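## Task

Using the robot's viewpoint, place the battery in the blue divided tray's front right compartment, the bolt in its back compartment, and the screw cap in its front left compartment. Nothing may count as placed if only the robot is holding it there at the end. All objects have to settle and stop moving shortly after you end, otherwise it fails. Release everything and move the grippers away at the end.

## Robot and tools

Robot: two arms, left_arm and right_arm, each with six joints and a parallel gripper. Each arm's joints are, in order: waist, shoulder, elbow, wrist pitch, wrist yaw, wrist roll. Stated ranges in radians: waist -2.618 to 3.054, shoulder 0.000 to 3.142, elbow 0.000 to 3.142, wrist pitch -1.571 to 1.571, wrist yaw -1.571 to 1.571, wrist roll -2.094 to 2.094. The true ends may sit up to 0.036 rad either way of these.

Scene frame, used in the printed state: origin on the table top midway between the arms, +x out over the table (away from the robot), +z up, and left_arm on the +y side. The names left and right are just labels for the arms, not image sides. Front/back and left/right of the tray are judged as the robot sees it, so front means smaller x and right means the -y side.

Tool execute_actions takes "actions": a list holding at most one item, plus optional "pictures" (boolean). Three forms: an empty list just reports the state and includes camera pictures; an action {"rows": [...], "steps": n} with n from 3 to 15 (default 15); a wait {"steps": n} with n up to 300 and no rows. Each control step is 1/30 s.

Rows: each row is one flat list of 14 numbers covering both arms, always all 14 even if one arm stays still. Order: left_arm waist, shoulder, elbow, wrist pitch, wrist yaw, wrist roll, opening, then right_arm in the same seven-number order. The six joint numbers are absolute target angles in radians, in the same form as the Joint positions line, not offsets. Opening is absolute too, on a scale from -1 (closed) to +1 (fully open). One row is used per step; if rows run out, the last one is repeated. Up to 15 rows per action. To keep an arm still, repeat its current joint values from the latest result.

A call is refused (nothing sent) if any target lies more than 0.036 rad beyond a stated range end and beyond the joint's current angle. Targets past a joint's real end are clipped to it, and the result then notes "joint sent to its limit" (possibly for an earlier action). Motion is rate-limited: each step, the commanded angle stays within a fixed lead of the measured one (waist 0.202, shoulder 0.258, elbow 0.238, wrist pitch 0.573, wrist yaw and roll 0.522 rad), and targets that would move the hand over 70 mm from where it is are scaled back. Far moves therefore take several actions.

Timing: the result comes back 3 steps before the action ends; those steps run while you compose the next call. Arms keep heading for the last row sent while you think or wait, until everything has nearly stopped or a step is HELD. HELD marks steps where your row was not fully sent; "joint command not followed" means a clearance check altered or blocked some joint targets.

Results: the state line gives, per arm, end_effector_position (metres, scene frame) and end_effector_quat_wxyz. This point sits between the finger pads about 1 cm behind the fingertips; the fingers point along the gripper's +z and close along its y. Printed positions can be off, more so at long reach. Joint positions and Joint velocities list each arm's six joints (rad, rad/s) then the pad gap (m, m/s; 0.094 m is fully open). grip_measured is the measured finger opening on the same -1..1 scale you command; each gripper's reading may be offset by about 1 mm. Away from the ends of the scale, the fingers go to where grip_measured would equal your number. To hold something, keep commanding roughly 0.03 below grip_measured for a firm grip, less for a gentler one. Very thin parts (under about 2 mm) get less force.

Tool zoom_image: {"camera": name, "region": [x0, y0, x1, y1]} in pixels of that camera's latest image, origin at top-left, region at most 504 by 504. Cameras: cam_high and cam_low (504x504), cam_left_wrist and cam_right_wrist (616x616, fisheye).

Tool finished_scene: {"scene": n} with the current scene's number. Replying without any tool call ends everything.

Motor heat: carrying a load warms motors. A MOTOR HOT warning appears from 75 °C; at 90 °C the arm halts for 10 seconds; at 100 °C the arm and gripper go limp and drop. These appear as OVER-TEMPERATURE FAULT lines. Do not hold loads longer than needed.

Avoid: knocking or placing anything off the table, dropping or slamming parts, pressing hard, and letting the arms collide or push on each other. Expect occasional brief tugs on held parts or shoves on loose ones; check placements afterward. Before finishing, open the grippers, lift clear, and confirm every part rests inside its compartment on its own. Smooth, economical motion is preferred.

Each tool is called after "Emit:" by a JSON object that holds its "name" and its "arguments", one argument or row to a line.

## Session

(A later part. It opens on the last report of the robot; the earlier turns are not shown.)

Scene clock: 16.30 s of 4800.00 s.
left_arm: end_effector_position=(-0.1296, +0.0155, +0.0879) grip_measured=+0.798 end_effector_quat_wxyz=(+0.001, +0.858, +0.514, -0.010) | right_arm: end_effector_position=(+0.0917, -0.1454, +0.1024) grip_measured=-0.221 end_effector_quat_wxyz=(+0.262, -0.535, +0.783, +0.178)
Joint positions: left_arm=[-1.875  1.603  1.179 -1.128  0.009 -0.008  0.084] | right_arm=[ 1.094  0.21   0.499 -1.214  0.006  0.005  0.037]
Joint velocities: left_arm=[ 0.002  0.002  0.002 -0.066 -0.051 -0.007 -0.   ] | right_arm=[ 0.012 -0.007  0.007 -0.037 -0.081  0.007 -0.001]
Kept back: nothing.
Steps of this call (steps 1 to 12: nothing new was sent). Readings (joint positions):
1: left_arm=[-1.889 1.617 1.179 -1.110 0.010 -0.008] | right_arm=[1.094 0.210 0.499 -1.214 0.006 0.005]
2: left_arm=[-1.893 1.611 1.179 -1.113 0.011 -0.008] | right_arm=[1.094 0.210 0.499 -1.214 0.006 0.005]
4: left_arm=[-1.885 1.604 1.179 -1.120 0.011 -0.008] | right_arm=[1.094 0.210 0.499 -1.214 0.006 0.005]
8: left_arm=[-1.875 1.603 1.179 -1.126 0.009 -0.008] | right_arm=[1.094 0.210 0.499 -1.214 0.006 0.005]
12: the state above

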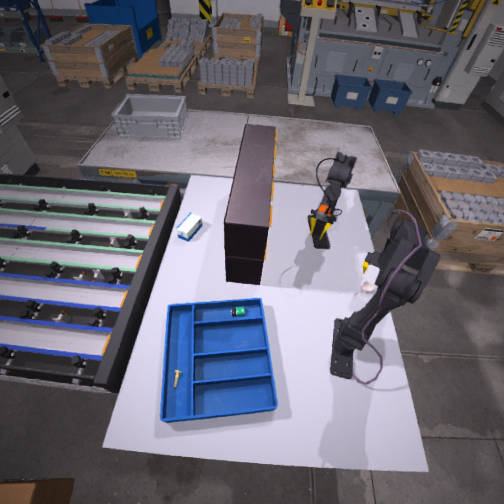

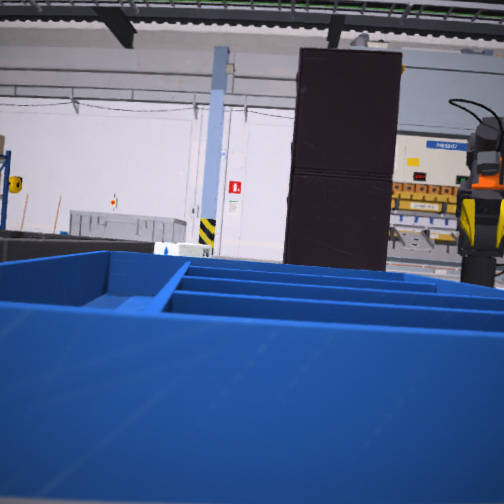

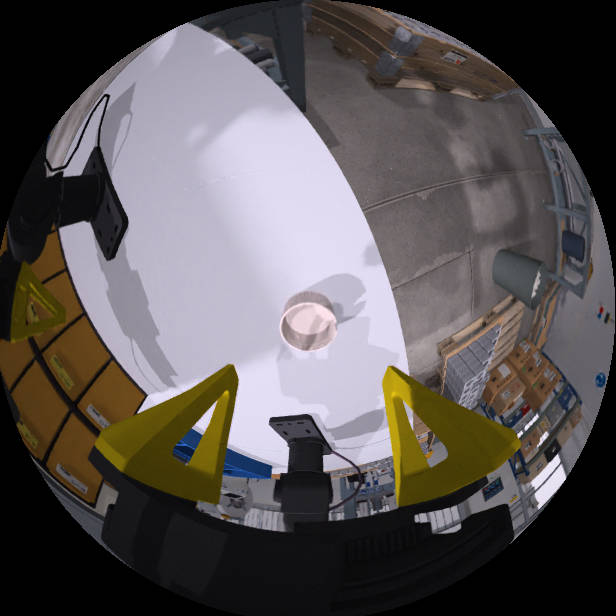

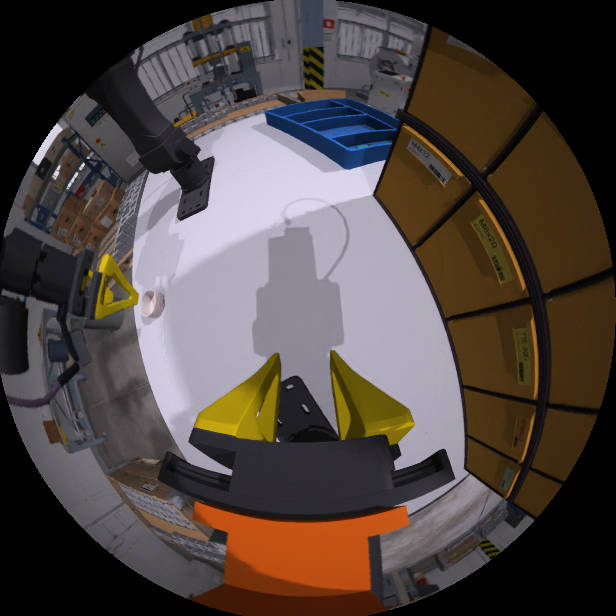

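Emit:
{"name": "execute_actions", "arguments": {
  "actions": [
    {"rows":[[-1.86,1.63,1.09,-1.0,0,0,0.8,1.094,0.21,0.5,-1.2,0,0,-0.22],[-1.86,1.63,1.09,-1.0,0,0,0.8,1.094,0.21,0.5,-1.2,0,0,-0.22],[-1.86,1.63,1.09,-1.0,0,0,0.8,1.094,0.21,0.5,-1.2,0,0,-0.22],[-1.86,1.685,0.985,-0.845,0,0,0.8,1.094,0.21,0.5,-1.2,0,0,-0.22]],"steps":15}
  ]
}}

Emit:
{"name": "execute_actions", "arguments": {
  "actions": [
    {"rows":[[-1.86,1.685,0.985,-0.845,0,0,0.3,1.094,0.21,0.5,-1.2,0,0,-0.22]],"steps":11}
  ],
  "pictures": true
}}

Scene clock: 16.87 s of 4800.00 s.
left_arm: end_effector_position=(-0.1212, +0.0263, +0.0158) grip_measured=+0.798 end_effector_quat_wxyz=(-0.014, +0.855, +0.518, +0.016) | right_arm: end_effector_position=(+0.0919, -0.1449, +0.1028) grip_measured=-0.221 end_effector_quat_wxyz=(+0.263, -0.534, +0.783, +0.179)
Joint positions: left_arm=[-1.867  1.701  0.981 -0.893  0.009 -0.008  0.084] | right_arm=[ 1.094  0.21   0.499 -1.212  0.006  0.005  0.037]
Joint velocities: left_arm=[-0.002 -0.012 -0.007  0.374 -0.007 -0.007  0.   ] | right_arm=[ 0.007 -0.007 -0.002  0.007  0.066 -0.051  0.001]
Steps of this call (steps 1 to 5: nothing new was sent; steps 6 to 17: the first 12 steps of this action). Readings (joint positions):
6: left_arm=[-1.875 1.604 1.169 -1.112 0.009 -0.008] | right_arm=[1.094 0.210 0.499 -1.214 0.006 0.005]
7: left_arm=[-1.873 1.605 1.151 -1.086 0.009 -0.008] | right_arm=[1.094 0.210 0.499 -1.213 0.006 0.005]
9: left_arm=[-1.869 1.621 1.102 -1.034 0.009 -0.008] | right_arm=[1.094 0.210 0.499 -1.213 0.006 0.005]
13: left_arm=[-1.867 1.688 0.995 -0.928 0.009 -0.008] | right_arm=[1.094 0.210 0.499 -1.212 0.006 0.005]
17: the state above

Scene clock: 17.23 s of 4800.00 s.
left_arm: end_effector_position=(-0.1254, +0.0183, +0.0156) grip_measured=+0.302 end_effector_quat_wxyz=(-0.005, +0.855, +0.518, +0.000) | right_arm: end_effector_position=(+0.0919, -0.1448, +0.1028) grip_measured=-0.221 end_effector_quat_wxyz=(+0.264, -0.534, +0.783, +0.179)
Joint positions: left_arm=[-1.867  1.701  0.981 -0.856  0.009 -0.008  0.061] | right_arm=[ 1.094  0.21   0.499 -1.211  0.006  0.005  0.037]
Joint velocities: left_arm=[-0.007 -0.002 -0.017  0.037 -0.022  0.066 -0.   ] | right_arm=[-0.017 -0.012 -0.012  0.007  0.037  0.007  0.   ]
Steps of this call (steps 1 to 3: the last 3 steps of your previous action; steps 4 to 11: the first 8 steps of this action). Readings (joint positions):
4: left_arm=[-1.867 1.701 0.981 -0.867 0.009 -0.008] | right_arm=[1.094 0.210 0.499 -1.211 0.006 0.005]
5: left_arm=[-1.867 1.701 0.981 -0.865 0.009 -0.008] | right_arm=[1.094 0.210 0.499 -1.211 0.006 0.005]
7: left_arm=[-1.867 1.701 0.981 -0.860 0.009 -0.008] | right_arm=[1.094 0.210 0.499 -1.211 0.006 0.005]
11: the state above

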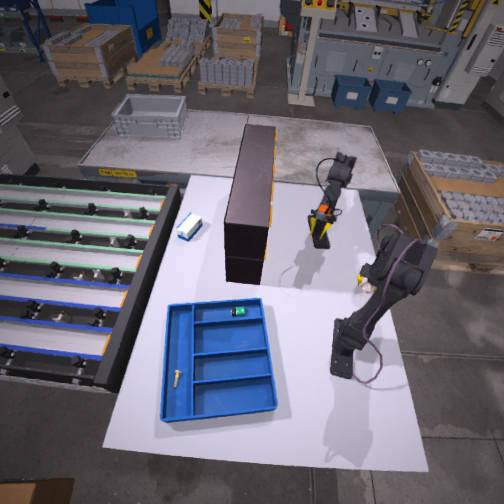

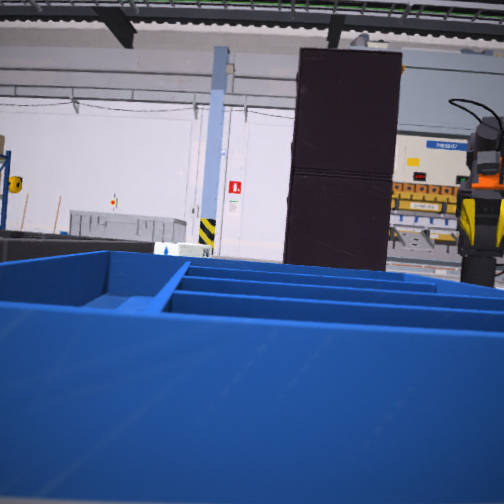

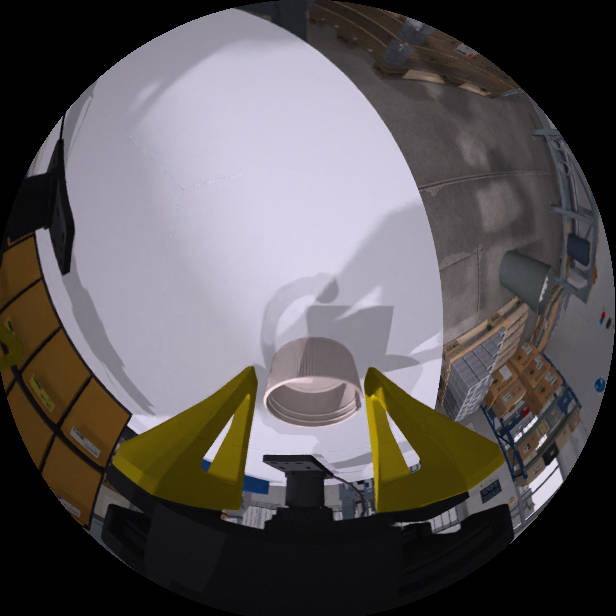

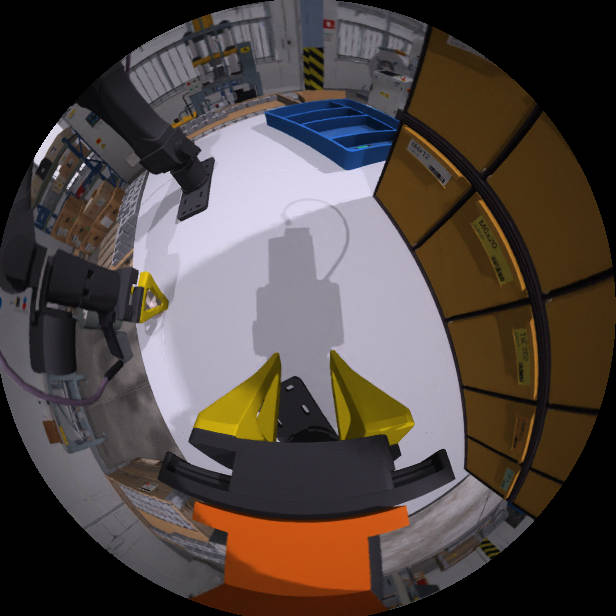

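Emit:
{"name": "execute_actions", "arguments": {
  "actions": [
    {"rows":[[-1.86,1.685,0.985,-0.845,0,0,-0.1,1.094,0.21,0.5,-1.2,0,0,-0.22]],"steps":10}
  ]
}}

Emit:
{"name": "execute_actions", "arguments": {
  "actions": [
    {"rows":[[-1.86,1.3,1.0,-1.1,0,0,-0.1,1.094,0.21,0.5,-1.2,0,0,-0.22]],"steps":10}
  ]
}}

Scene clock: 17.63 s of 4800.00 s.
left_arm: end_effector_position=(-0.1256, +0.0179, +0.0156) grip_measured=-0.078 end_effector_quat_wxyz=(-0.004, +0.855, +0.518, -0.001) | right_arm: end_effector_position=(+0.0919, -0.1448, +0.1028) grip_measured=-0.221 end_effector_quat_wxyz=(+0.264, -0.534, +0.783, +0.179)
Joint positions: left_arm=[-1.867  1.701  0.981 -0.854  0.008 -0.008  0.043] | right_arm=[ 1.094  0.21   0.499 -1.211  0.006  0.005  0.037]
Joint velocities: left_arm=[-0.007 -0.002  0.002 -0.037 -0.066  0.081 -0.001] | right_arm=[-0.002 -0.017  0.002  0.007 -0.081 -0.007 -0.   ]
Steps of this call (steps 1 to 3: the last 3 steps of your previous action; steps 4 to 5: the robot went on to your last target; steps 6 to 12: the first 7 steps of this action). Readings (joint positions):
6: left_arm=[-1.867 1.701 0.981 -0.855 0.009 -0.008] | right_arm=[1.094 0.210 0.499 -1.211 0.006 0.005]
7: left_arm=[-1.867 1.701 0.981 -0.855 0.009 -0.008] | right_arm=[1.094 0.210 0.499 -1.211 0.006 0.005]
9: left_arm=[-1.867 1.701 0.981 -0.854 0.008 -0.008] | right_arm=[1.094 0.210 0.499 -1.211 0.006 0.005]
12: the state above

Scene clock: 17.97 s of 4800.00 s.
left_arm: end_effector_position=(-0.1172, +0.0336, +0.1147) grip_measured=-0.078 end_effector_quat_wxyz=(+0.056, +0.850, +0.514, -0.103) | right_arm: end_effector_position=(+0.0919, -0.1448, +0.1028) grip_measured=-0.221 end_effector_quat_wxyz=(+0.264, -0.534, +0.783, +0.179)
Joint positions: left_arm=[-1.867  1.302  0.995 -1.029  0.008 -0.008  0.043] | right_arm=[ 1.094  0.21   0.499 -1.211  0.006  0.005  0.037]
Joint velocities: left_arm=[ 0.002 -0.935  0.212 -0.388  0.007 -0.051  0.   ] | right_arm=[-0.007 -0.002  0.017  0.007 -0.066 -0.037 -0.   ]
Steps of this call (steps 1 to 3: the last 3 steps of your previous action; steps 4 to 10: the first 7 steps of this action). Readings (joint positions):
4: left_arm=[-1.867 1.681 0.981 -0.867 0.008 -0.008] | right_arm=[1.094 0.210 0.499 -1.211 0.006 0.005]
5: left_arm=[-1.867 1.635 0.977 -0.906 0.008 -0.008] | right_arm=[1.094 0.210 0.499 -1.211 0.006 0.005]
7: left_arm=[-1.867 1.486 0.977 -0.971 0.008 -0.008] | right_arm=[1.094 0.210 0.499 -1.211 0.006 0.005]
10: the state above

Emit:
{"name": "execute_actions", "arguments": {
  "actions": [
    {"rows":[[-0.9,1.0,0.9,-1.17,0,0,-0.11,1.094,0.21,0.5,-1.2,0,0,-0.22]],"steps":15}
  ]
}}

Emit:
{"name": "execute_actions", "arguments": {
  "actions": [
    {"rows":[[0.1,1.0,0.9,-1.17,0,-0.5,-0.11,1.094,0.21,0.5,-1.2,0,0,-0.22]],"steps":15}
  ]
}}

Emit:
{"name": "execute_actions", "arguments": {
  "actions": [
    {"rows":[[0.693,1.7,1.65,-1.33,0,-1.16,-0.11,1.094,0.21,0.5,-1.2,0,0,-0.22]],"steps":13}
  ]
}}

Emit:
{"name": "execute_actions", "arguments": {
  "actions": [
    {"rows":[[0.693,1.9,1.8,-1.33,0,-1.16,-0.11,1.094,0.21,0.5,-1.2,0,0,-0.22],[0.693,1.95,1.86,-1.33,0,-1.16,-0.11,1.094,0.21,0.5,-1.2,0,0,-0.22],[0.693,2.0,1.86,-1.33,0,-1.16,-0.11,1.094,0.21,0.5,-1.2,0,0,-0.22],[0.693,2.065,1.86,-1.33,0,-1.16,-0.11,1.094,0.21,0.5,-1.2,0,0,-0.22]],"steps":15}
  ]
}}

Emit:
{"name": "execute_actions", "arguments": {
  "actions": [
    {"steps":8}
  ],
  "pictures": true
}}

Scene clock: 18.60 s of 4800.00 s.
left_arm: end_effector_position=(+0.0764, +0.0651, +0.1459) grip_measured=-0.078 end_effector_quat_wxyz=(+0.139, +0.564, +0.808, -0.101) | right_arm: end_effector_position=(+0.0919, -0.1448, +0.1028) grip_measured=-0.221 end_effector_quat_wxyz=(+0.264, -0.534, +0.783, +0.179)
Joint positions: left_arm=[-1.032  0.996  0.913 -1.143  0.003 -0.007  0.043] | right_arm=[ 1.094  0.21   0.499 -1.211  0.006  0.005  0.037]
Joint velocities: left_arm=[ 2.112 -0.002  0.007 -0.066 -0.066 -0.095  0.001] | right_arm=[ 0.002 -0.012  0.002 -0.007 -0.022  0.007  0.001]
Steps of this call (steps 1 to 3: the last 3 steps of your previous action; steps 4 to 7: the robot went on to your last target; steps 8 to 19: the first 12 steps of this action). Readings (joint positions):
8: left_arm=[-1.843 1.270 0.985 -1.068 0.021 -0.007] | right_arm=[1.094 0.210 0.499 -1.211 0.006 0.005]
9: left_arm=[-1.781 1.210 0.949 -1.064 0.024 -0.007] | right_arm=[1.094 0.210 0.499 -1.211 0.006 0.005]
11: left_arm=[-1.625 1.073 0.914 -1.111 0.014 -0.007] | right_arm=[1.094 0.210 0.499 -1.211 0.006 0.005]
15: left_arm=[-1.326 0.992 0.913 -1.140 0.006 -0.007] | right_arm=[1.094 0.210 0.499 -1.211 0.006 0.005]
19: the state above

Scene clock: 19.10 s of 4800.00 s.
left_arm: end_effector_position=(+0.2059, +0.2084, +0.1453) grip_measured=-0.078 end_effector_quat_wxyz=(+0.157, -0.093, +0.981, -0.061) | right_arm: end_effector_position=(+0.0919, -0.1448, +0.1028) grip_measured=-0.221 end_effector_quat_wxyz=(+0.264, -0.534, +0.783, +0.179)
Joint positions: left_arm=[-0.07   0.996  0.913 -1.15   0.003 -0.454  0.043] | right_arm=[ 1.094  0.21   0.499 -1.211  0.006  0.005  0.037]
Joint velocities: left_arm=[ 2.107 -0.007 -0.002 -0.022  0.037 -0.198 -0.002] | right_arm=[-0.007 -0.002 -0.002  0.022  0.022 -0.081 -0.001]
Steps of this call (steps 1 to 3: the last 3 steps of your previous action; steps 4 to 15: the first 12 steps of this action). Readings (joint positions):
4: left_arm=[-0.877 0.996 0.913 -1.150 0.006 -0.073] | right_arm=[1.094 0.210 0.499 -1.211 0.006 0.005]
5: left_arm=[-0.808 0.996 0.913 -1.150 0.009 -0.157] | right_arm=[1.094 0.210 0.499 -1.211 0.006 0.005]
7: left_arm=[-0.660 0.996 0.913 -1.150 0.006 -0.277] | right_arm=[1.094 0.210 0.499 -1.211 0.006 0.005]
11: left_arm=[-0.365 0.996 0.913 -1.150 0.004 -0.403] | right_arm=[1.094 0.210 0.499 -1.211 0.006 0.005]
15: the state above

Scene clock: 19.53 s of 4800.00 s.
left_arm: end_effector_position=(+0.3182, +0.4171, +0.1661) grip_measured=-0.078 end_effector_quat_wxyz=(-0.085, +0.683, -0.725, +0.030) | right_arm: end_effector_position=(+0.0919, -0.1448, +0.1028) grip_measured=-0.221 end_effector_quat_wxyz=(+0.264, -0.534, +0.783, +0.179)
Joint positions: left_arm=[ 0.655  1.702  1.582 -1.271  0.009 -1.051  0.043] | right_arm=[ 1.094  0.21   0.499 -1.211  0.006  0.005  0.037]
Joint velocities: left_arm=[ 1.126  0.926  0.852  0.344 -0.154 -0.623 -0.   ] | right_arm=[ 0.002 -0.002 -0.017  0.007  0.007 -0.037 -0.   ]
Steps of this call (steps 1 to 3: the last 3 steps of your previous action; steps 4 to 13: the first 10 steps of this action). Readings (joint positions):
4: left_arm=[0.118 1.028 0.947 -1.194 0.006 -0.545] | right_arm=[1.094 0.210 0.499 -1.211 0.006 0.005]
5: left_arm=[0.186 1.103 1.023 -1.260 0.009 -0.644] | right_arm=[1.094 0.210 0.499 -1.211 0.006 0.005]
7: left_arm=[0.325 1.278 1.186 -1.291 0.011 -0.820] | right_arm=[1.094 0.210 0.499 -1.211 0.006 0.005]
11: left_arm=[0.561 1.599 1.482 -1.289 0.013 -0.997] | right_arm=[1.094 0.210 0.499 -1.211 0.006 0.005]
13: the state above

Scene clock: 20.03 s of 4800.00 s.
left_arm: end_effector_position=(+0.3615, +0.4607, +0.0897) grip_measured=-0.078 end_effector_quat_wxyz=(+0.000, +0.735, -0.679, -0.002) | right_arm: end_effector_position=(+0.0919, -0.1448, +0.1028) grip_measured=-0.221 end_effector_quat_wxyz=(+0.264, -0.534, +0.783, +0.179)
Joint positions: left_arm=[ 0.698  2.114  1.848 -1.307 -0.003 -1.145  0.043] | right_arm=[ 1.094  0.21   0.499 -1.211  0.006  0.005  0.037]
Joint velocities: left_arm=[-0.017 -0.085 -0.007 -0.066 -0.022 -0.066 -0.001] | right_arm=[-0.022  0.012 -0.007  0.037 -0.022 -0.051  0.   ]
Steps of this call (steps 1 to 3: the last 3 steps of your previous action; steps 4 to 15: the first 12 steps of this action). Readings (joint positions):
4: left_arm=[0.713 1.752 1.644 -1.305 -0.003 -1.110] | right_arm=[1.094 0.210 0.499 -1.211 0.006 0.005]
5: left_arm=[0.710 1.796 1.714 -1.341 -0.003 -1.119] | right_arm=[1.094 0.210 0.499 -1.211 0.006 0.005]
7: left_arm=[0.703 1.905 1.827 -1.324 -0.003 -1.130] | right_arm=[1.094 0.210 0.499 -1.211 0.006 0.005]
11: left_arm=[0.698 2.073 1.856 -1.296 -0.003 -1.141] | right_arm=[1.094 0.210 0.499 -1.211 0.006 0.005]
15: the state above

Scene clock: 20.30 s of 4800.00 s.
left_arm: end_effector_position=(+0.3603, +0.4601, +0.1019) grip_measured=-0.078 end_effector_quat_wxyz=(-0.011, +0.736, -0.677, +0.002) | right_arm: end_effector_position=(+0.0919, -0.1448, +0.1028) grip_measured=-0.221 end_effector_quat_wxyz=(+0.264, -0.534, +0.783, +0.179)
Joint positions: left_arm=[ 0.698  2.082  1.848 -1.315 -0.003 -1.148  0.043] | right_arm=[ 1.094  0.21   0.499 -1.211  0.006  0.005  0.037]
Joint velocities: left_arm=[-0.002 -0.007 -0.007 -0.007 -0.022 -0.066 -0.   ] | right_arm=[ 0.007 -0.012  0.022  0.051 -0.022  0.022 -0.   ]
Kept back: nothing.
Steps of this call (steps 1 to 3: the last 3 steps of your previous action; steps 4 to 8: the robot went on to your last target). Readings (joint positions):
1: left_arm=[0.698 2.108 1.848 -1.308 -0.003 -1.146] | right_arm=[1.094 0.210 0.499 -1.211 0.006 0.005]
2: left_arm=[0.698 2.102 1.848 -1.310 -0.003 -1.146] | right_arm=[1.094 0.210 0.499 -1.211 0.006 0.005]
4: left_arm=[0.698 2.090 1.848 -1.313 -0.003 -1.147] | right_arm=[1.094 0.210 0.499 -1.211 0.006 0.005]
8: the state above

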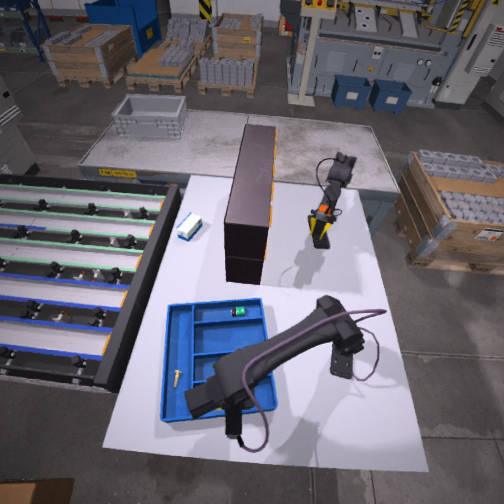

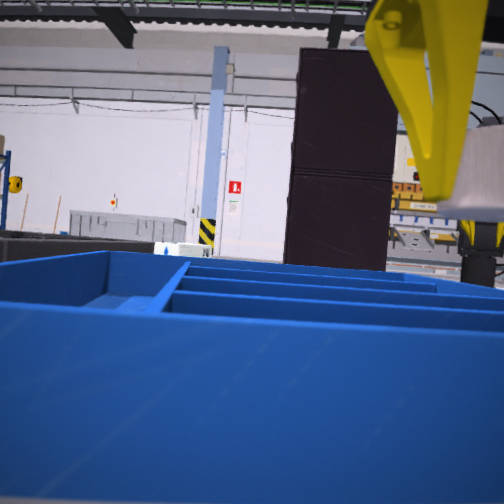

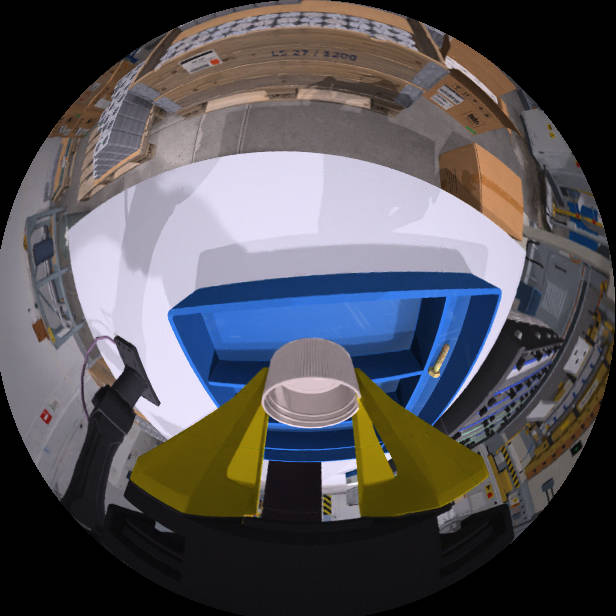

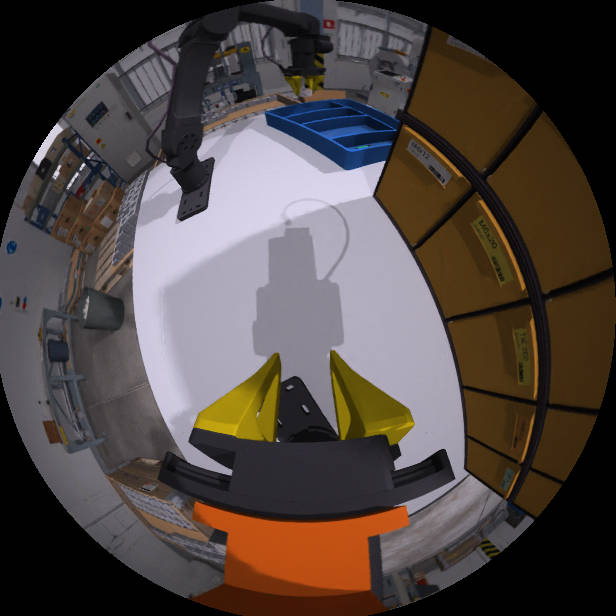

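Emit:
{"name": "execute_actions", "arguments": {
  "actions": [
    {"rows":[[0.725,2.07,1.81,-1.27,0,-1.16,-0.11,1.094,0.21,0.5,-1.2,0,0,-0.22],[0.725,2.07,1.81,-1.27,0,-1.16,-0.11,1.094,0.21,0.5,-1.2,0,0,-0.22],[0.725,2.08,1.76,-1.2,0,-1.16,-0.11,1.094,0.21,0.5,-1.2,0,0,-0.22],[0.725,2.085,1.72,-1.15,0,-1.16,-0.11,1.094,0.21,0.5,-1.2,0,0,-0.22],[0.725,2.09,1.68,-1.11,0,-1.16,-0.11,1.094,0.21,0.5,-1.2,0,0,-0.22],[0.725,2.105,1.635,-1.065,0,-1.16,-0.11,1.094,0.21,0.5,-1.2,0,0,-0.22]],"steps":15}
  ]
}}

Emit:
{"name": "execute_actions", "arguments": {
  "actions": [
    {"steps":7}
  ],
  "pictures": true
}}

Scene clock: 27.57 s of 4800.00 s.
left_arm: end_effector_position=(+0.3525, +0.4636, +0.0552) grip_measured=-0.079 end_effector_quat_wxyz=(-0.006, +0.744, -0.669, +0.005) | right_arm: end_effector_position=(+0.0919, -0.1448, +0.1028) grip_measured=-0.221 end_effector_quat_wxyz=(+0.264, -0.534, +0.783, +0.179)
Joint positions: left_arm=[ 0.719  2.086  1.667 -1.138  0.006 -1.151  0.043] | right_arm=[ 1.094  0.21   0.499 -1.211  0.006  0.005  0.037]
Joint velocities: left_arm=[ 0.012  0.002 -0.012  0.022 -0.037 -0.022 -0.001] | right_arm=[-0.012  0.002  0.002 -0.022 -0.007 -0.066  0.   ]
Steps of this call (steps 1 to 30: the robot went on to your last target; steps 31 to 90: nothing new was sent; then 3.87 s passed at rest; steps 91 to 102: the first 12 steps of this action). Readings (joint positions):
91: left_arm=[0.700 2.082 1.844 -1.311 -0.002 -1.149] | right_arm=[1.094 0.210 0.499 -1.211 0.006 0.005]
92: left_arm=[0.702 2.082 1.838 -1.303 -0.002 -1.149] | right_arm=[1.094 0.210 0.499 -1.211 0.006 0.005]
94: left_arm=[0.711 2.080 1.799 -1.261 -0.002 -1.149] | right_arm=[1.094 0.210 0.499 -1.211 0.006 0.005]
98: left_arm=[0.721 2.089 1.676 -1.150 0.006 -1.149] | right_arm=[1.094 0.210 0.499 -1.211 0.006 0.005]
102: the state above

Scene clock: 27.80 s of 4800.00 s.
left_arm: end_effector_position=(+0.3525, +0.4636, +0.0552) grip_measured=-0.079 end_effector_quat_wxyz=(-0.006, +0.744, -0.668, +0.005) | right_arm: end_effector_position=(+0.0919, -0.1448, +0.1028) grip_measured=-0.221 end_effector_quat_wxyz=(+0.264, -0.534, +0.783, +0.179)
Joint positions: left_arm=[ 0.719  2.086  1.667 -1.138  0.006 -1.153  0.043] | right_arm=[ 1.094  0.21   0.499 -1.211  0.006  0.005  0.037]
Joint velocities: left_arm=[-0.007 -0.007 -0.017  0.007 -0.007 -0.022 -0.001] | right_arm=[ 0.007 -0.007 -0.002 -0.066 -0.022  0.007 -0.001]
Kept back: nothing.
Steps of this call (steps 1 to 3: the last 3 steps of your previous action; steps 4 to 7: the robot went on to your last target). Readings (joint positions):
1: left_arm=[0.719 2.086 1.667 -1.138 0.006 -1.152] | right_arm=[1.094 0.210 0.499 -1.211 0.006 0.005]
2: left_arm=[0.719 2.086 1.667 -1.138 0.006 -1.152] | right_arm=[1.094 0.210 0.499 -1.211 0.006 0.005]
4: left_arm=[0.719 2.086 1.667 -1.138 0.006 -1.153] | right_arm=[1.094 0.210 0.499 -1.211 0.006 0.005]
7: the state above

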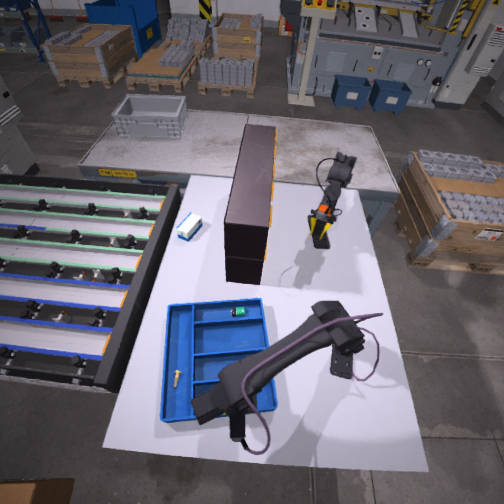

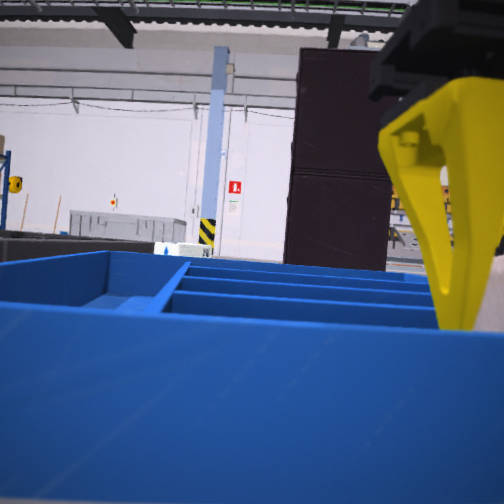

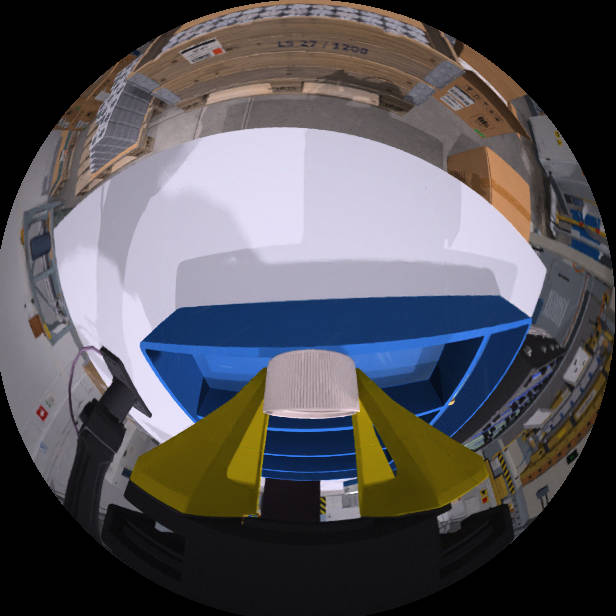

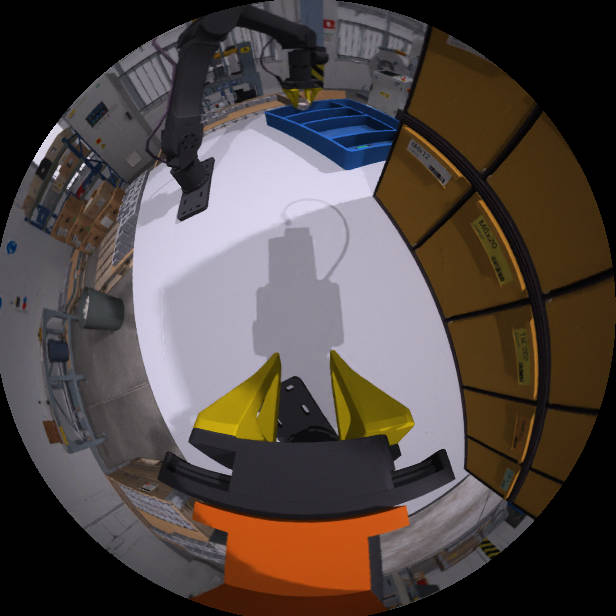

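Emit:
{"name": "execute_actions", "arguments": {
  "actions": [
    {"rows":[[0.72,2.05,1.69,-1.17,0,-1.16,-0.11,1.094,0.21,0.5,-1.2,0,0,-0.22],[0.72,2.05,1.69,-1.17,0,-1.16,-0.11,1.094,0.21,0.5,-1.2,0,0,-0.22],[0.72,2.05,1.69,-1.17,0,-1.16,-0.11,1.094,0.21,0.5,-1.2,0,0,-0.22],[0.72,2.05,1.69,-1.17,0,-1.16,-0.11,1.094,0.21,0.5,-1.2,0,0,-0.22],[0.655,2.05,1.69,-1.17,0,-1.2,-0.11,1.094,0.21,0.5,-1.2,0,0,-0.22]],"steps":15}
  ],
  "pictures": true
}}

Scene clock: 28.30 s of 4800.00 s.
left_arm: end_effector_position=(+0.3629, +0.4379, +0.0612) grip_measured=-0.079 end_effector_quat_wxyz=(-0.006, +0.730, -0.683, +0.004) | right_arm: end_effector_position=(+0.0919, -0.1448, +0.1028) grip_measured=-0.221 end_effector_quat_wxyz=(+0.264, -0.534, +0.783, +0.179)
Joint positions: left_arm=[ 0.649  2.071  1.668 -1.155  0.003 -1.182  0.043] | right_arm=[ 1.094  0.21   0.499 -1.211  0.006  0.005  0.037]
Joint velocities: left_arm=[-0.042 -0.007 -0.027  0.022 -0.007 -0.022 -0.001] | right_arm=[ 0.007 -0.007 -0.012  0.037 -0.022 -0.037  0.   ]
Steps of this call (steps 1 to 3: the robot went on to your last target; steps 4 to 15: the first 12 steps of this action). Readings (joint positions):
4: left_arm=[0.719 2.082 1.668 -1.141 0.006 -1.153] | right_arm=[1.094 0.210 0.499 -1.211 0.006 0.005]
5: left_arm=[0.719 2.078 1.668 -1.143 0.006 -1.153] | right_arm=[1.094 0.210 0.499 -1.211 0.006 0.005]
7: left_arm=[0.719 2.072 1.668 -1.148 0.006 -1.153] | right_arm=[1.094 0.210 0.499 -1.211 0.006 0.005]
11: left_arm=[0.681 2.071 1.668 -1.153 0.002 -1.174] | right_arm=[1.094 0.210 0.499 -1.211 0.006 0.005]
15: the state above

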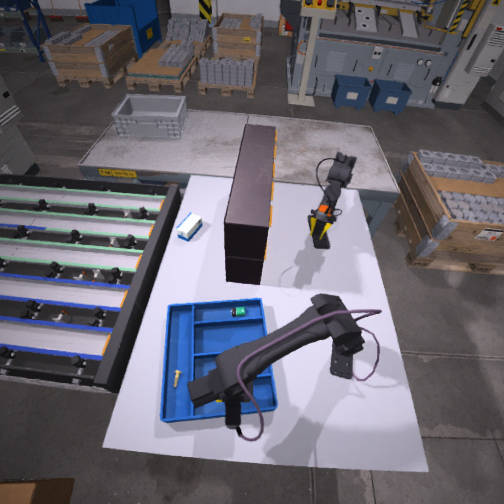

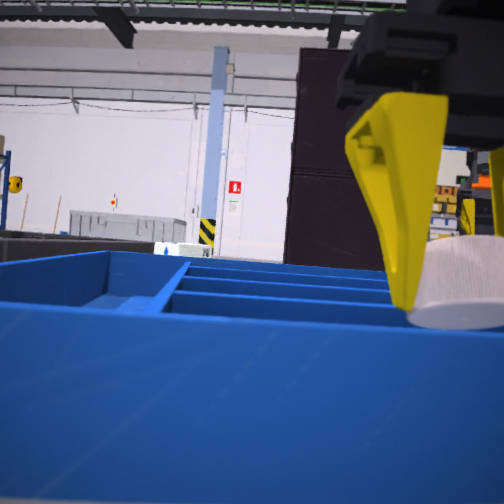

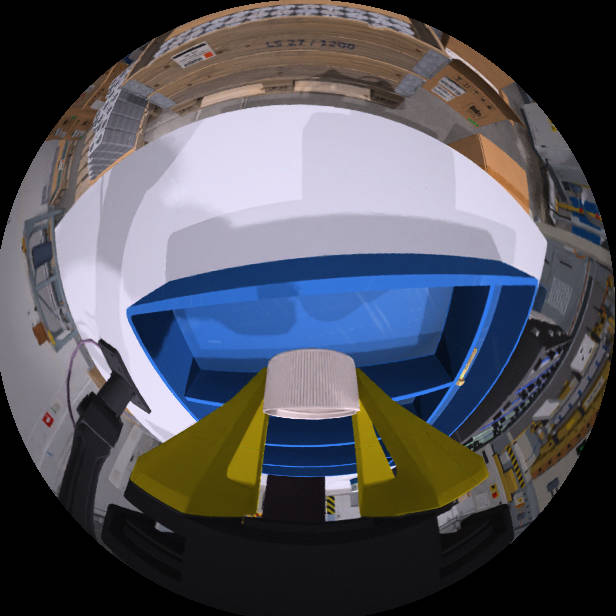

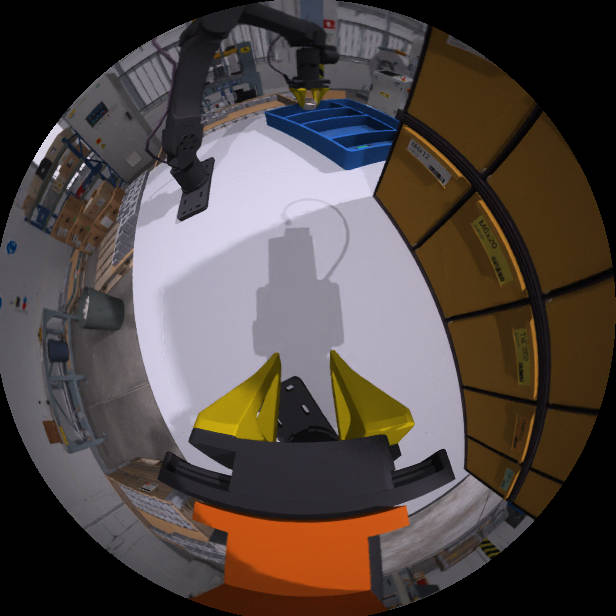

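Emit:
{"name": "execute_actions", "arguments": {
  "actions": [
    {"rows":[[0.668,2.07,1.66,-1.11,0,-1.2,-0.11,1.094,0.21,0.5,-1.2,0,0,-0.22],[0.668,2.08,1.65,-1.1,0,-1.2,-0.11,1.094,0.21,0.5,-1.2,0,0,-0.22],[0.668,2.09,1.64,-1.08,0,-1.2,-0.11,1.094,0.21,0.5,-1.2,0,0,-0.22],[0.668,2.105,1.625,-1.06,0,-1.2,-0.11,1.094,0.21,0.5,-1.2,0,0,-0.22]],"steps":15}
  ],
  "pictures": true
}}

Scene clock: 28.80 s of 4800.00 s.
left_arm: end_effector_position=(+0.3655, +0.4457, +0.0366) grip_measured=-0.079 end_effector_quat_wxyz=(-0.006, +0.737, -0.675, +0.004) | right_arm: end_effector_position=(+0.0919, -0.1448, +0.1028) grip_measured=-0.221 end_effector_quat_wxyz=(+0.264, -0.534, +0.783, +0.179)
Joint positions: left_arm=[ 0.663  2.112  1.632 -1.076  0.003 -1.189  0.043] | right_arm=[ 1.094  0.21   0.499 -1.211  0.006  0.005  0.037]
Joint velocities: left_arm=[-0.017 -0.002 -0.017 -0.007 -0.066 -0.022 -0.001] | right_arm=[-0.002 -0.002 -0.007 -0.081  0.007  0.051  0.   ]
Steps of this call (steps 1 to 3: the last 3 steps of your previous action; steps 4 to 15: the first 12 steps of this action). Readings (joint positions):
4: left_arm=[0.650 2.071 1.668 -1.153 0.003 -1.187] | right_arm=[1.094 0.210 0.499 -1.211 0.006 0.005]
5: left_arm=[0.652 2.071 1.668 -1.146 0.003 -1.187] | right_arm=[1.094 0.210 0.499 -1.211 0.006 0.005]
7: left_arm=[0.657 2.073 1.661 -1.121 0.003 -1.188] | right_arm=[1.094 0.210 0.499 -1.211 0.006 0.005]
11: left_arm=[0.663 2.098 1.641 -1.086 0.003 -1.188] | right_arm=[1.094 0.210 0.499 -1.211 0.006 0.005]
15: the state above

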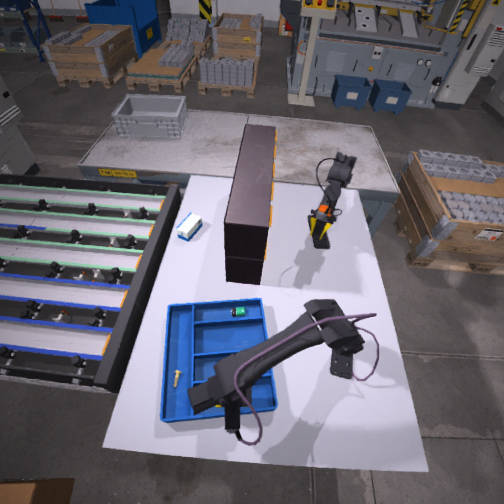

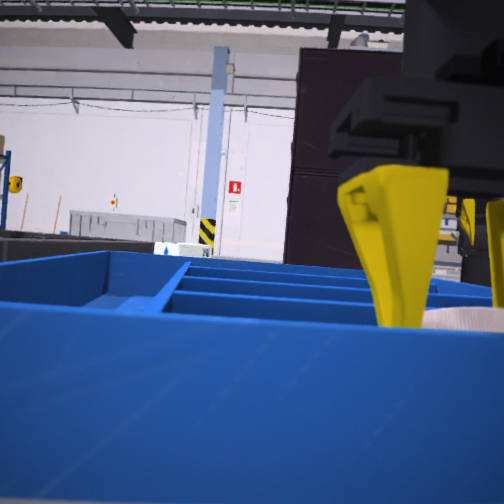

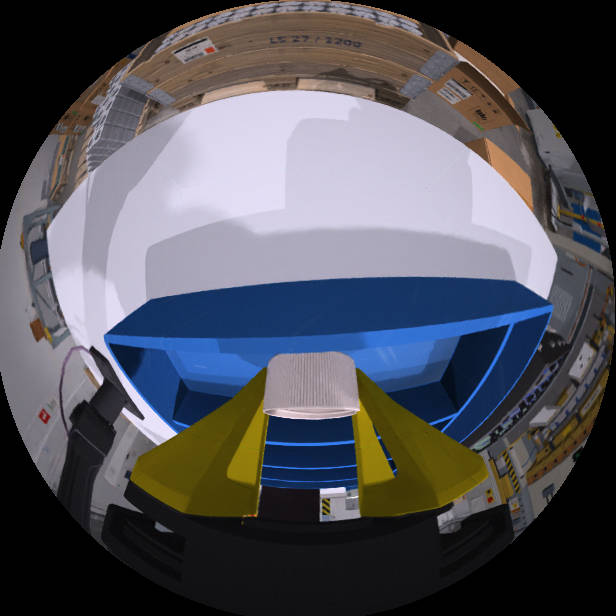

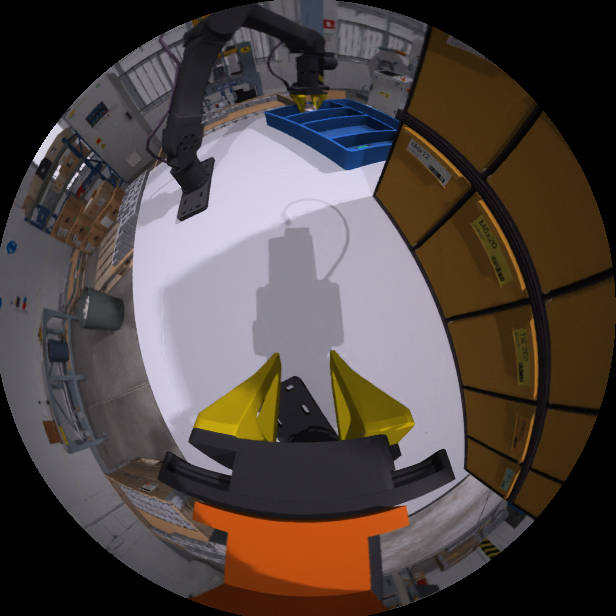

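Emit:
{"name": "execute_actions", "arguments": {
  "actions": [
    {"rows":[[0.645,2.11,1.605,-1.04,0,-1.2,-0.11,1.094,0.21,0.5,-1.2,0,0,-0.22]],"steps":9}
  ]
}}

Emit:
{"name": "execute_actions", "arguments": {
  "actions": [
    {"rows":[[0.645,2.11,1.605,-1.04,0,-1.2,0.4,1.094,0.21,0.5,-1.2,0,0,-0.22]],"steps":7}
  ]
}}

Emit:
{"name": "execute_actions", "arguments": {
  "actions": [
    {"rows":[[0.645,2.0,1.8,-1.33,0,-1.2,0.4,1.094,0.21,0.5,-1.2,0,0,-0.22]],"steps":10}
  ]
}}

Emit:
{"name": "execute_actions", "arguments": {
  "actions": [
    {"rows":[[1.0,1.2,1.2,-1.2,0,-1,0.4,1.094,0.21,0.5,-1.2,0,0,-0.22]],"steps":15}
  ]
}}

Emit:
{"name": "execute_actions", "arguments": {
  "actions": [
    {"steps":12}
  ],
  "pictures": true
}}

Scene clock: 29.17 s of 4800.00 s.
left_arm: end_effector_position=(+0.3683, +0.4421, +0.0329) grip_measured=-0.079 end_effector_quat_wxyz=(-0.010, +0.734, -0.679, +0.005) | right_arm: end_effector_position=(+0.0919, -0.1448, +0.1028) grip_measured=-0.221 end_effector_quat_wxyz=(+0.264, -0.534, +0.783, +0.179)
Joint positions: left_arm=[ 0.652  2.112  1.617 -1.054  0.003 -1.189  0.043] | right_arm=[ 1.094  0.21   0.499 -1.211  0.006  0.005  0.037]
Joint velocities: left_arm=[-0.027 -0.012 -0.027 -0.022  0.066 -0.095  0.   ] | right_arm=[ 0.002 -0.012 -0.002 -0.007 -0.007 -0.125  0.   ]
Steps of this call (steps 1 to 3: the last 3 steps of your previous action; steps 4 to 5: the robot went on to your last target; steps 6 to 11: the first 6 steps of this action). Readings (joint positions):
6: left_arm=[0.662 2.112 1.630 -1.066 0.003 -1.189] | right_arm=[1.094 0.210 0.499 -1.211 0.006 0.005]
7: left_arm=[0.661 2.112 1.627 -1.062 0.003 -1.189] | right_arm=[1.094 0.210 0.499 -1.211 0.006 0.005]
9: left_arm=[0.656 2.112 1.620 -1.055 0.003 -1.189] | right_arm=[1.094 0.210 0.499 -1.211 0.006 0.005]
11: the state above

Scene clock: 29.40 s of 4800.00 s.
left_arm: end_effector_position=(+0.3698, +0.4419, +0.0328) grip_measured=+0.393 end_effector_quat_wxyz=(-0.012, +0.733, -0.680, +0.006) | right_arm: end_effector_position=(+0.0919, -0.1448, +0.1028) grip_measured=-0.221 end_effector_quat_wxyz=(+0.264, -0.534, +0.783, +0.179)
Joint positions: left_arm=[ 0.65   2.112  1.617 -1.048  0.003 -1.189  0.065] | right_arm=[ 1.094  0.21   0.499 -1.211  0.006  0.005  0.037]
Joint velocities: left_arm=[-0.027 -0.012  0.017  0.051 -0.081 -0.022  0.009] | right_arm=[ 0.002 -0.002 -0.017 -0.007 -0.022  0.007 -0.   ]
Steps of this call (steps 1 to 3: the last 3 steps of your previous action; steps 4 to 7: the first 4 steps of this action). Readings (joint positions):
4: left_arm=[0.650 2.112 1.617 -1.050 0.003 -1.189] | right_arm=[1.094 0.210 0.499 -1.211 0.006 0.005]
5: left_arm=[0.650 2.112 1.617 -1.049 0.003 -1.189] | right_arm=[1.094 0.210 0.499 -1.211 0.006 0.005]
7: the state above

Scene clock: 29.73 s of 4800.00 s.
left_arm: end_effector_position=(+0.3711, +0.4425, +0.1098) grip_measured=+0.398 end_effector_quat_wxyz=(-0.042, +0.732, -0.679, +0.017) | right_arm: end_effector_position=(+0.0919, -0.1448, +0.1028) grip_measured=-0.221 end_effector_quat_wxyz=(+0.264, -0.534, +0.783, +0.179)
Joint positions: left_arm=[ 0.65   2.016  1.777 -1.242  0.003 -1.189  0.066] | right_arm=[ 1.094  0.21   0.499 -1.211  0.006  0.005  0.037]
Joint velocities: left_arm=[-0.002 -0.554  0.315 -0.344  0.051 -0.066 -0.001] | right_arm=[ 0.002  0.007 -0.002 -0.007 -0.022  0.007 -0.   ]
Steps of this call (steps 1 to 3: the last 3 steps of your previous action; steps 4 to 10: the first 7 steps of this action). Readings (joint positions):
4: left_arm=[0.650 2.110 1.634 -1.075 0.003 -1.189] | right_arm=[1.094 0.210 0.499 -1.211 0.006 0.005]
5: left_arm=[0.650 2.110 1.663 -1.122 0.003 -1.189] | right_arm=[1.094 0.210 0.499 -1.211 0.006 0.005]
7: left_arm=[0.650 2.081 1.722 -1.189 0.003 -1.189] | right_arm=[1.094 0.210 0.499 -1.211 0.006 0.005]
10: the state above

Scene clock: 30.23 s of 4800.00 s.
left_arm: end_effector_position=(+0.1788, +0.4527, +0.1784) grip_measured=+0.398 end_effector_quat_wxyz=(-0.146, +0.792, -0.593, +0.012) | right_arm: end_effector_position=(+0.0919, -0.1448, +0.1028) grip_measured=-0.221 end_effector_quat_wxyz=(+0.264, -0.534, +0.783, +0.179)
Joint positions: left_arm=[ 1.016  1.255  1.201 -1.222 -0.008 -1.032  0.066] | right_arm=[ 1.094  0.21   0.499 -1.211  0.006  0.005  0.037]
Joint velocities: left_arm=[-0.178 -1.668 -0.002  0.11   0.007  0.066  0.   ] | right_arm=[-0.002 -0.017 -0.007 -0.022 -0.007 -0.022 -0.001]
Steps of this call (steps 1 to 3: the last 3 steps of your previous action; steps 4 to 15: the first 12 steps of this action). Readings (joint positions):
4: left_arm=[0.662 1.962 1.759 -1.250 0.009 -1.170] | right_arm=[1.094 0.210 0.499 -1.211 0.006 0.005]
5: left_arm=[0.684 1.920 1.693 -1.220 0.016 -1.147] | right_arm=[1.094 0.210 0.499 -1.211 0.006 0.005]
7: left_arm=[0.770 1.817 1.567 -1.209 0.017 -1.112] | right_arm=[1.094 0.210 0.499 -1.211 0.006 0.005]
11: left_arm=[0.983 1.548 1.300 -1.182 0.003 -1.060] | right_arm=[1.094 0.210 0.499 -1.211 0.006 0.005]
15: the state above

Scene clock: 30.63 s of 4800.00 s.
left_arm: end_effector_position=(+0.1807, +0.4507, +0.1943) grip_measured=+0.398 end_effector_quat_wxyz=(-0.183, +0.778, -0.600, +0.015) | right_arm: end_effector_position=(+0.0919, -0.1448, +0.1028) grip_measured=-0.221 end_effector_quat_wxyz=(+0.264, -0.534, +0.783, +0.179)
Joint positions: left_arm=[ 1.006  1.197  1.204 -1.208 -0.006 -1.013  0.066] | right_arm=[ 1.094  0.21   0.499 -1.211  0.006  0.005  0.037]
Joint velocities: left_arm=[ 0.002  0.002 -0.017  0.051 -0.081  0.037  0.001] | right_arm=[-0.012  0.007 -0.012  0.007 -0.022  0.037 -0.001]
Kept back: nothing.
Steps of this call (steps 1 to 3: the last 3 steps of your previous action; steps 4 to 12: the robot went on to your last target). Readings (joint positions):
1: left_arm=[1.011 1.209 1.202 -1.219 -0.007 -1.028] | right_arm=[1.094 0.210 0.499 -1.211 0.006 0.005]
2: left_arm=[1.008 1.182 1.204 -1.218 -0.007 -1.025] | right_arm=[1.094 0.210 0.499 -1.211 0.006 0.005]
4: left_arm=[1.006 1.172 1.204 -1.218 -0.006 -1.020] | right_arm=[1.094 0.210 0.499 -1.211 0.006 0.005]
8: left_arm=[1.006 1.194 1.204 -1.211 -0.006 -1.015] | right_arm=[1.094 0.210 0.499 -1.211 0.006 0.005]
12: the state above

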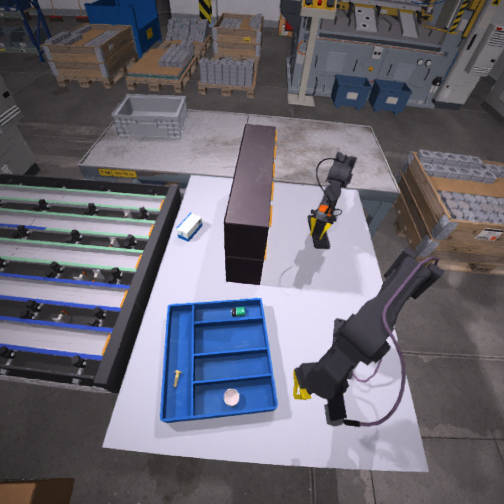

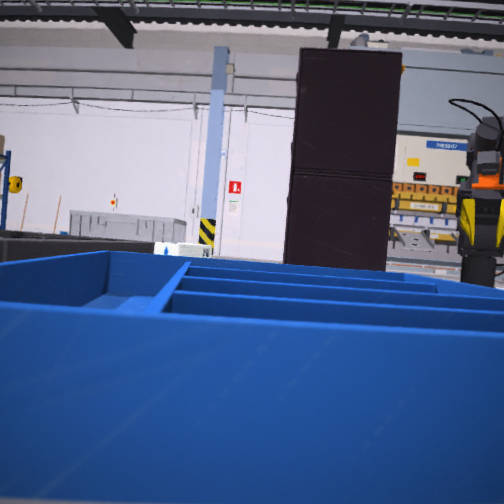

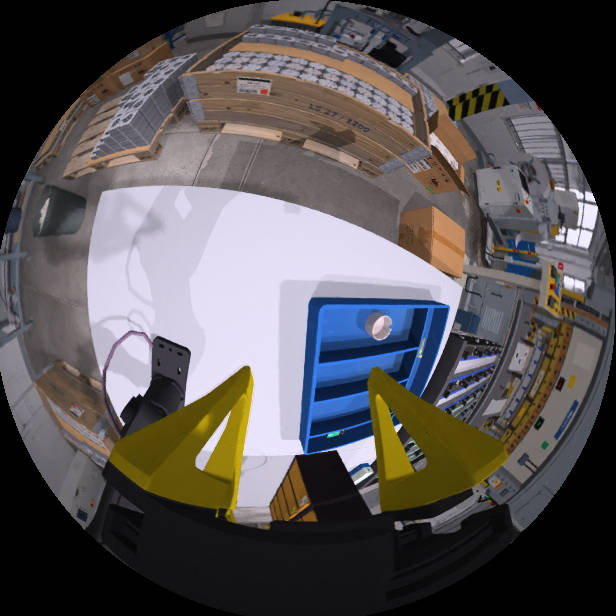

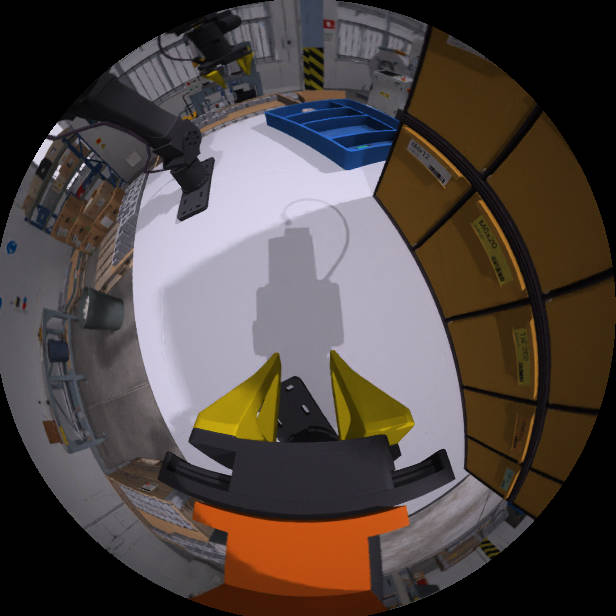

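Emit:
{"name": "finished_scene", "arguments": {
  "scene": 2
}}

The scene is finished: the task was done.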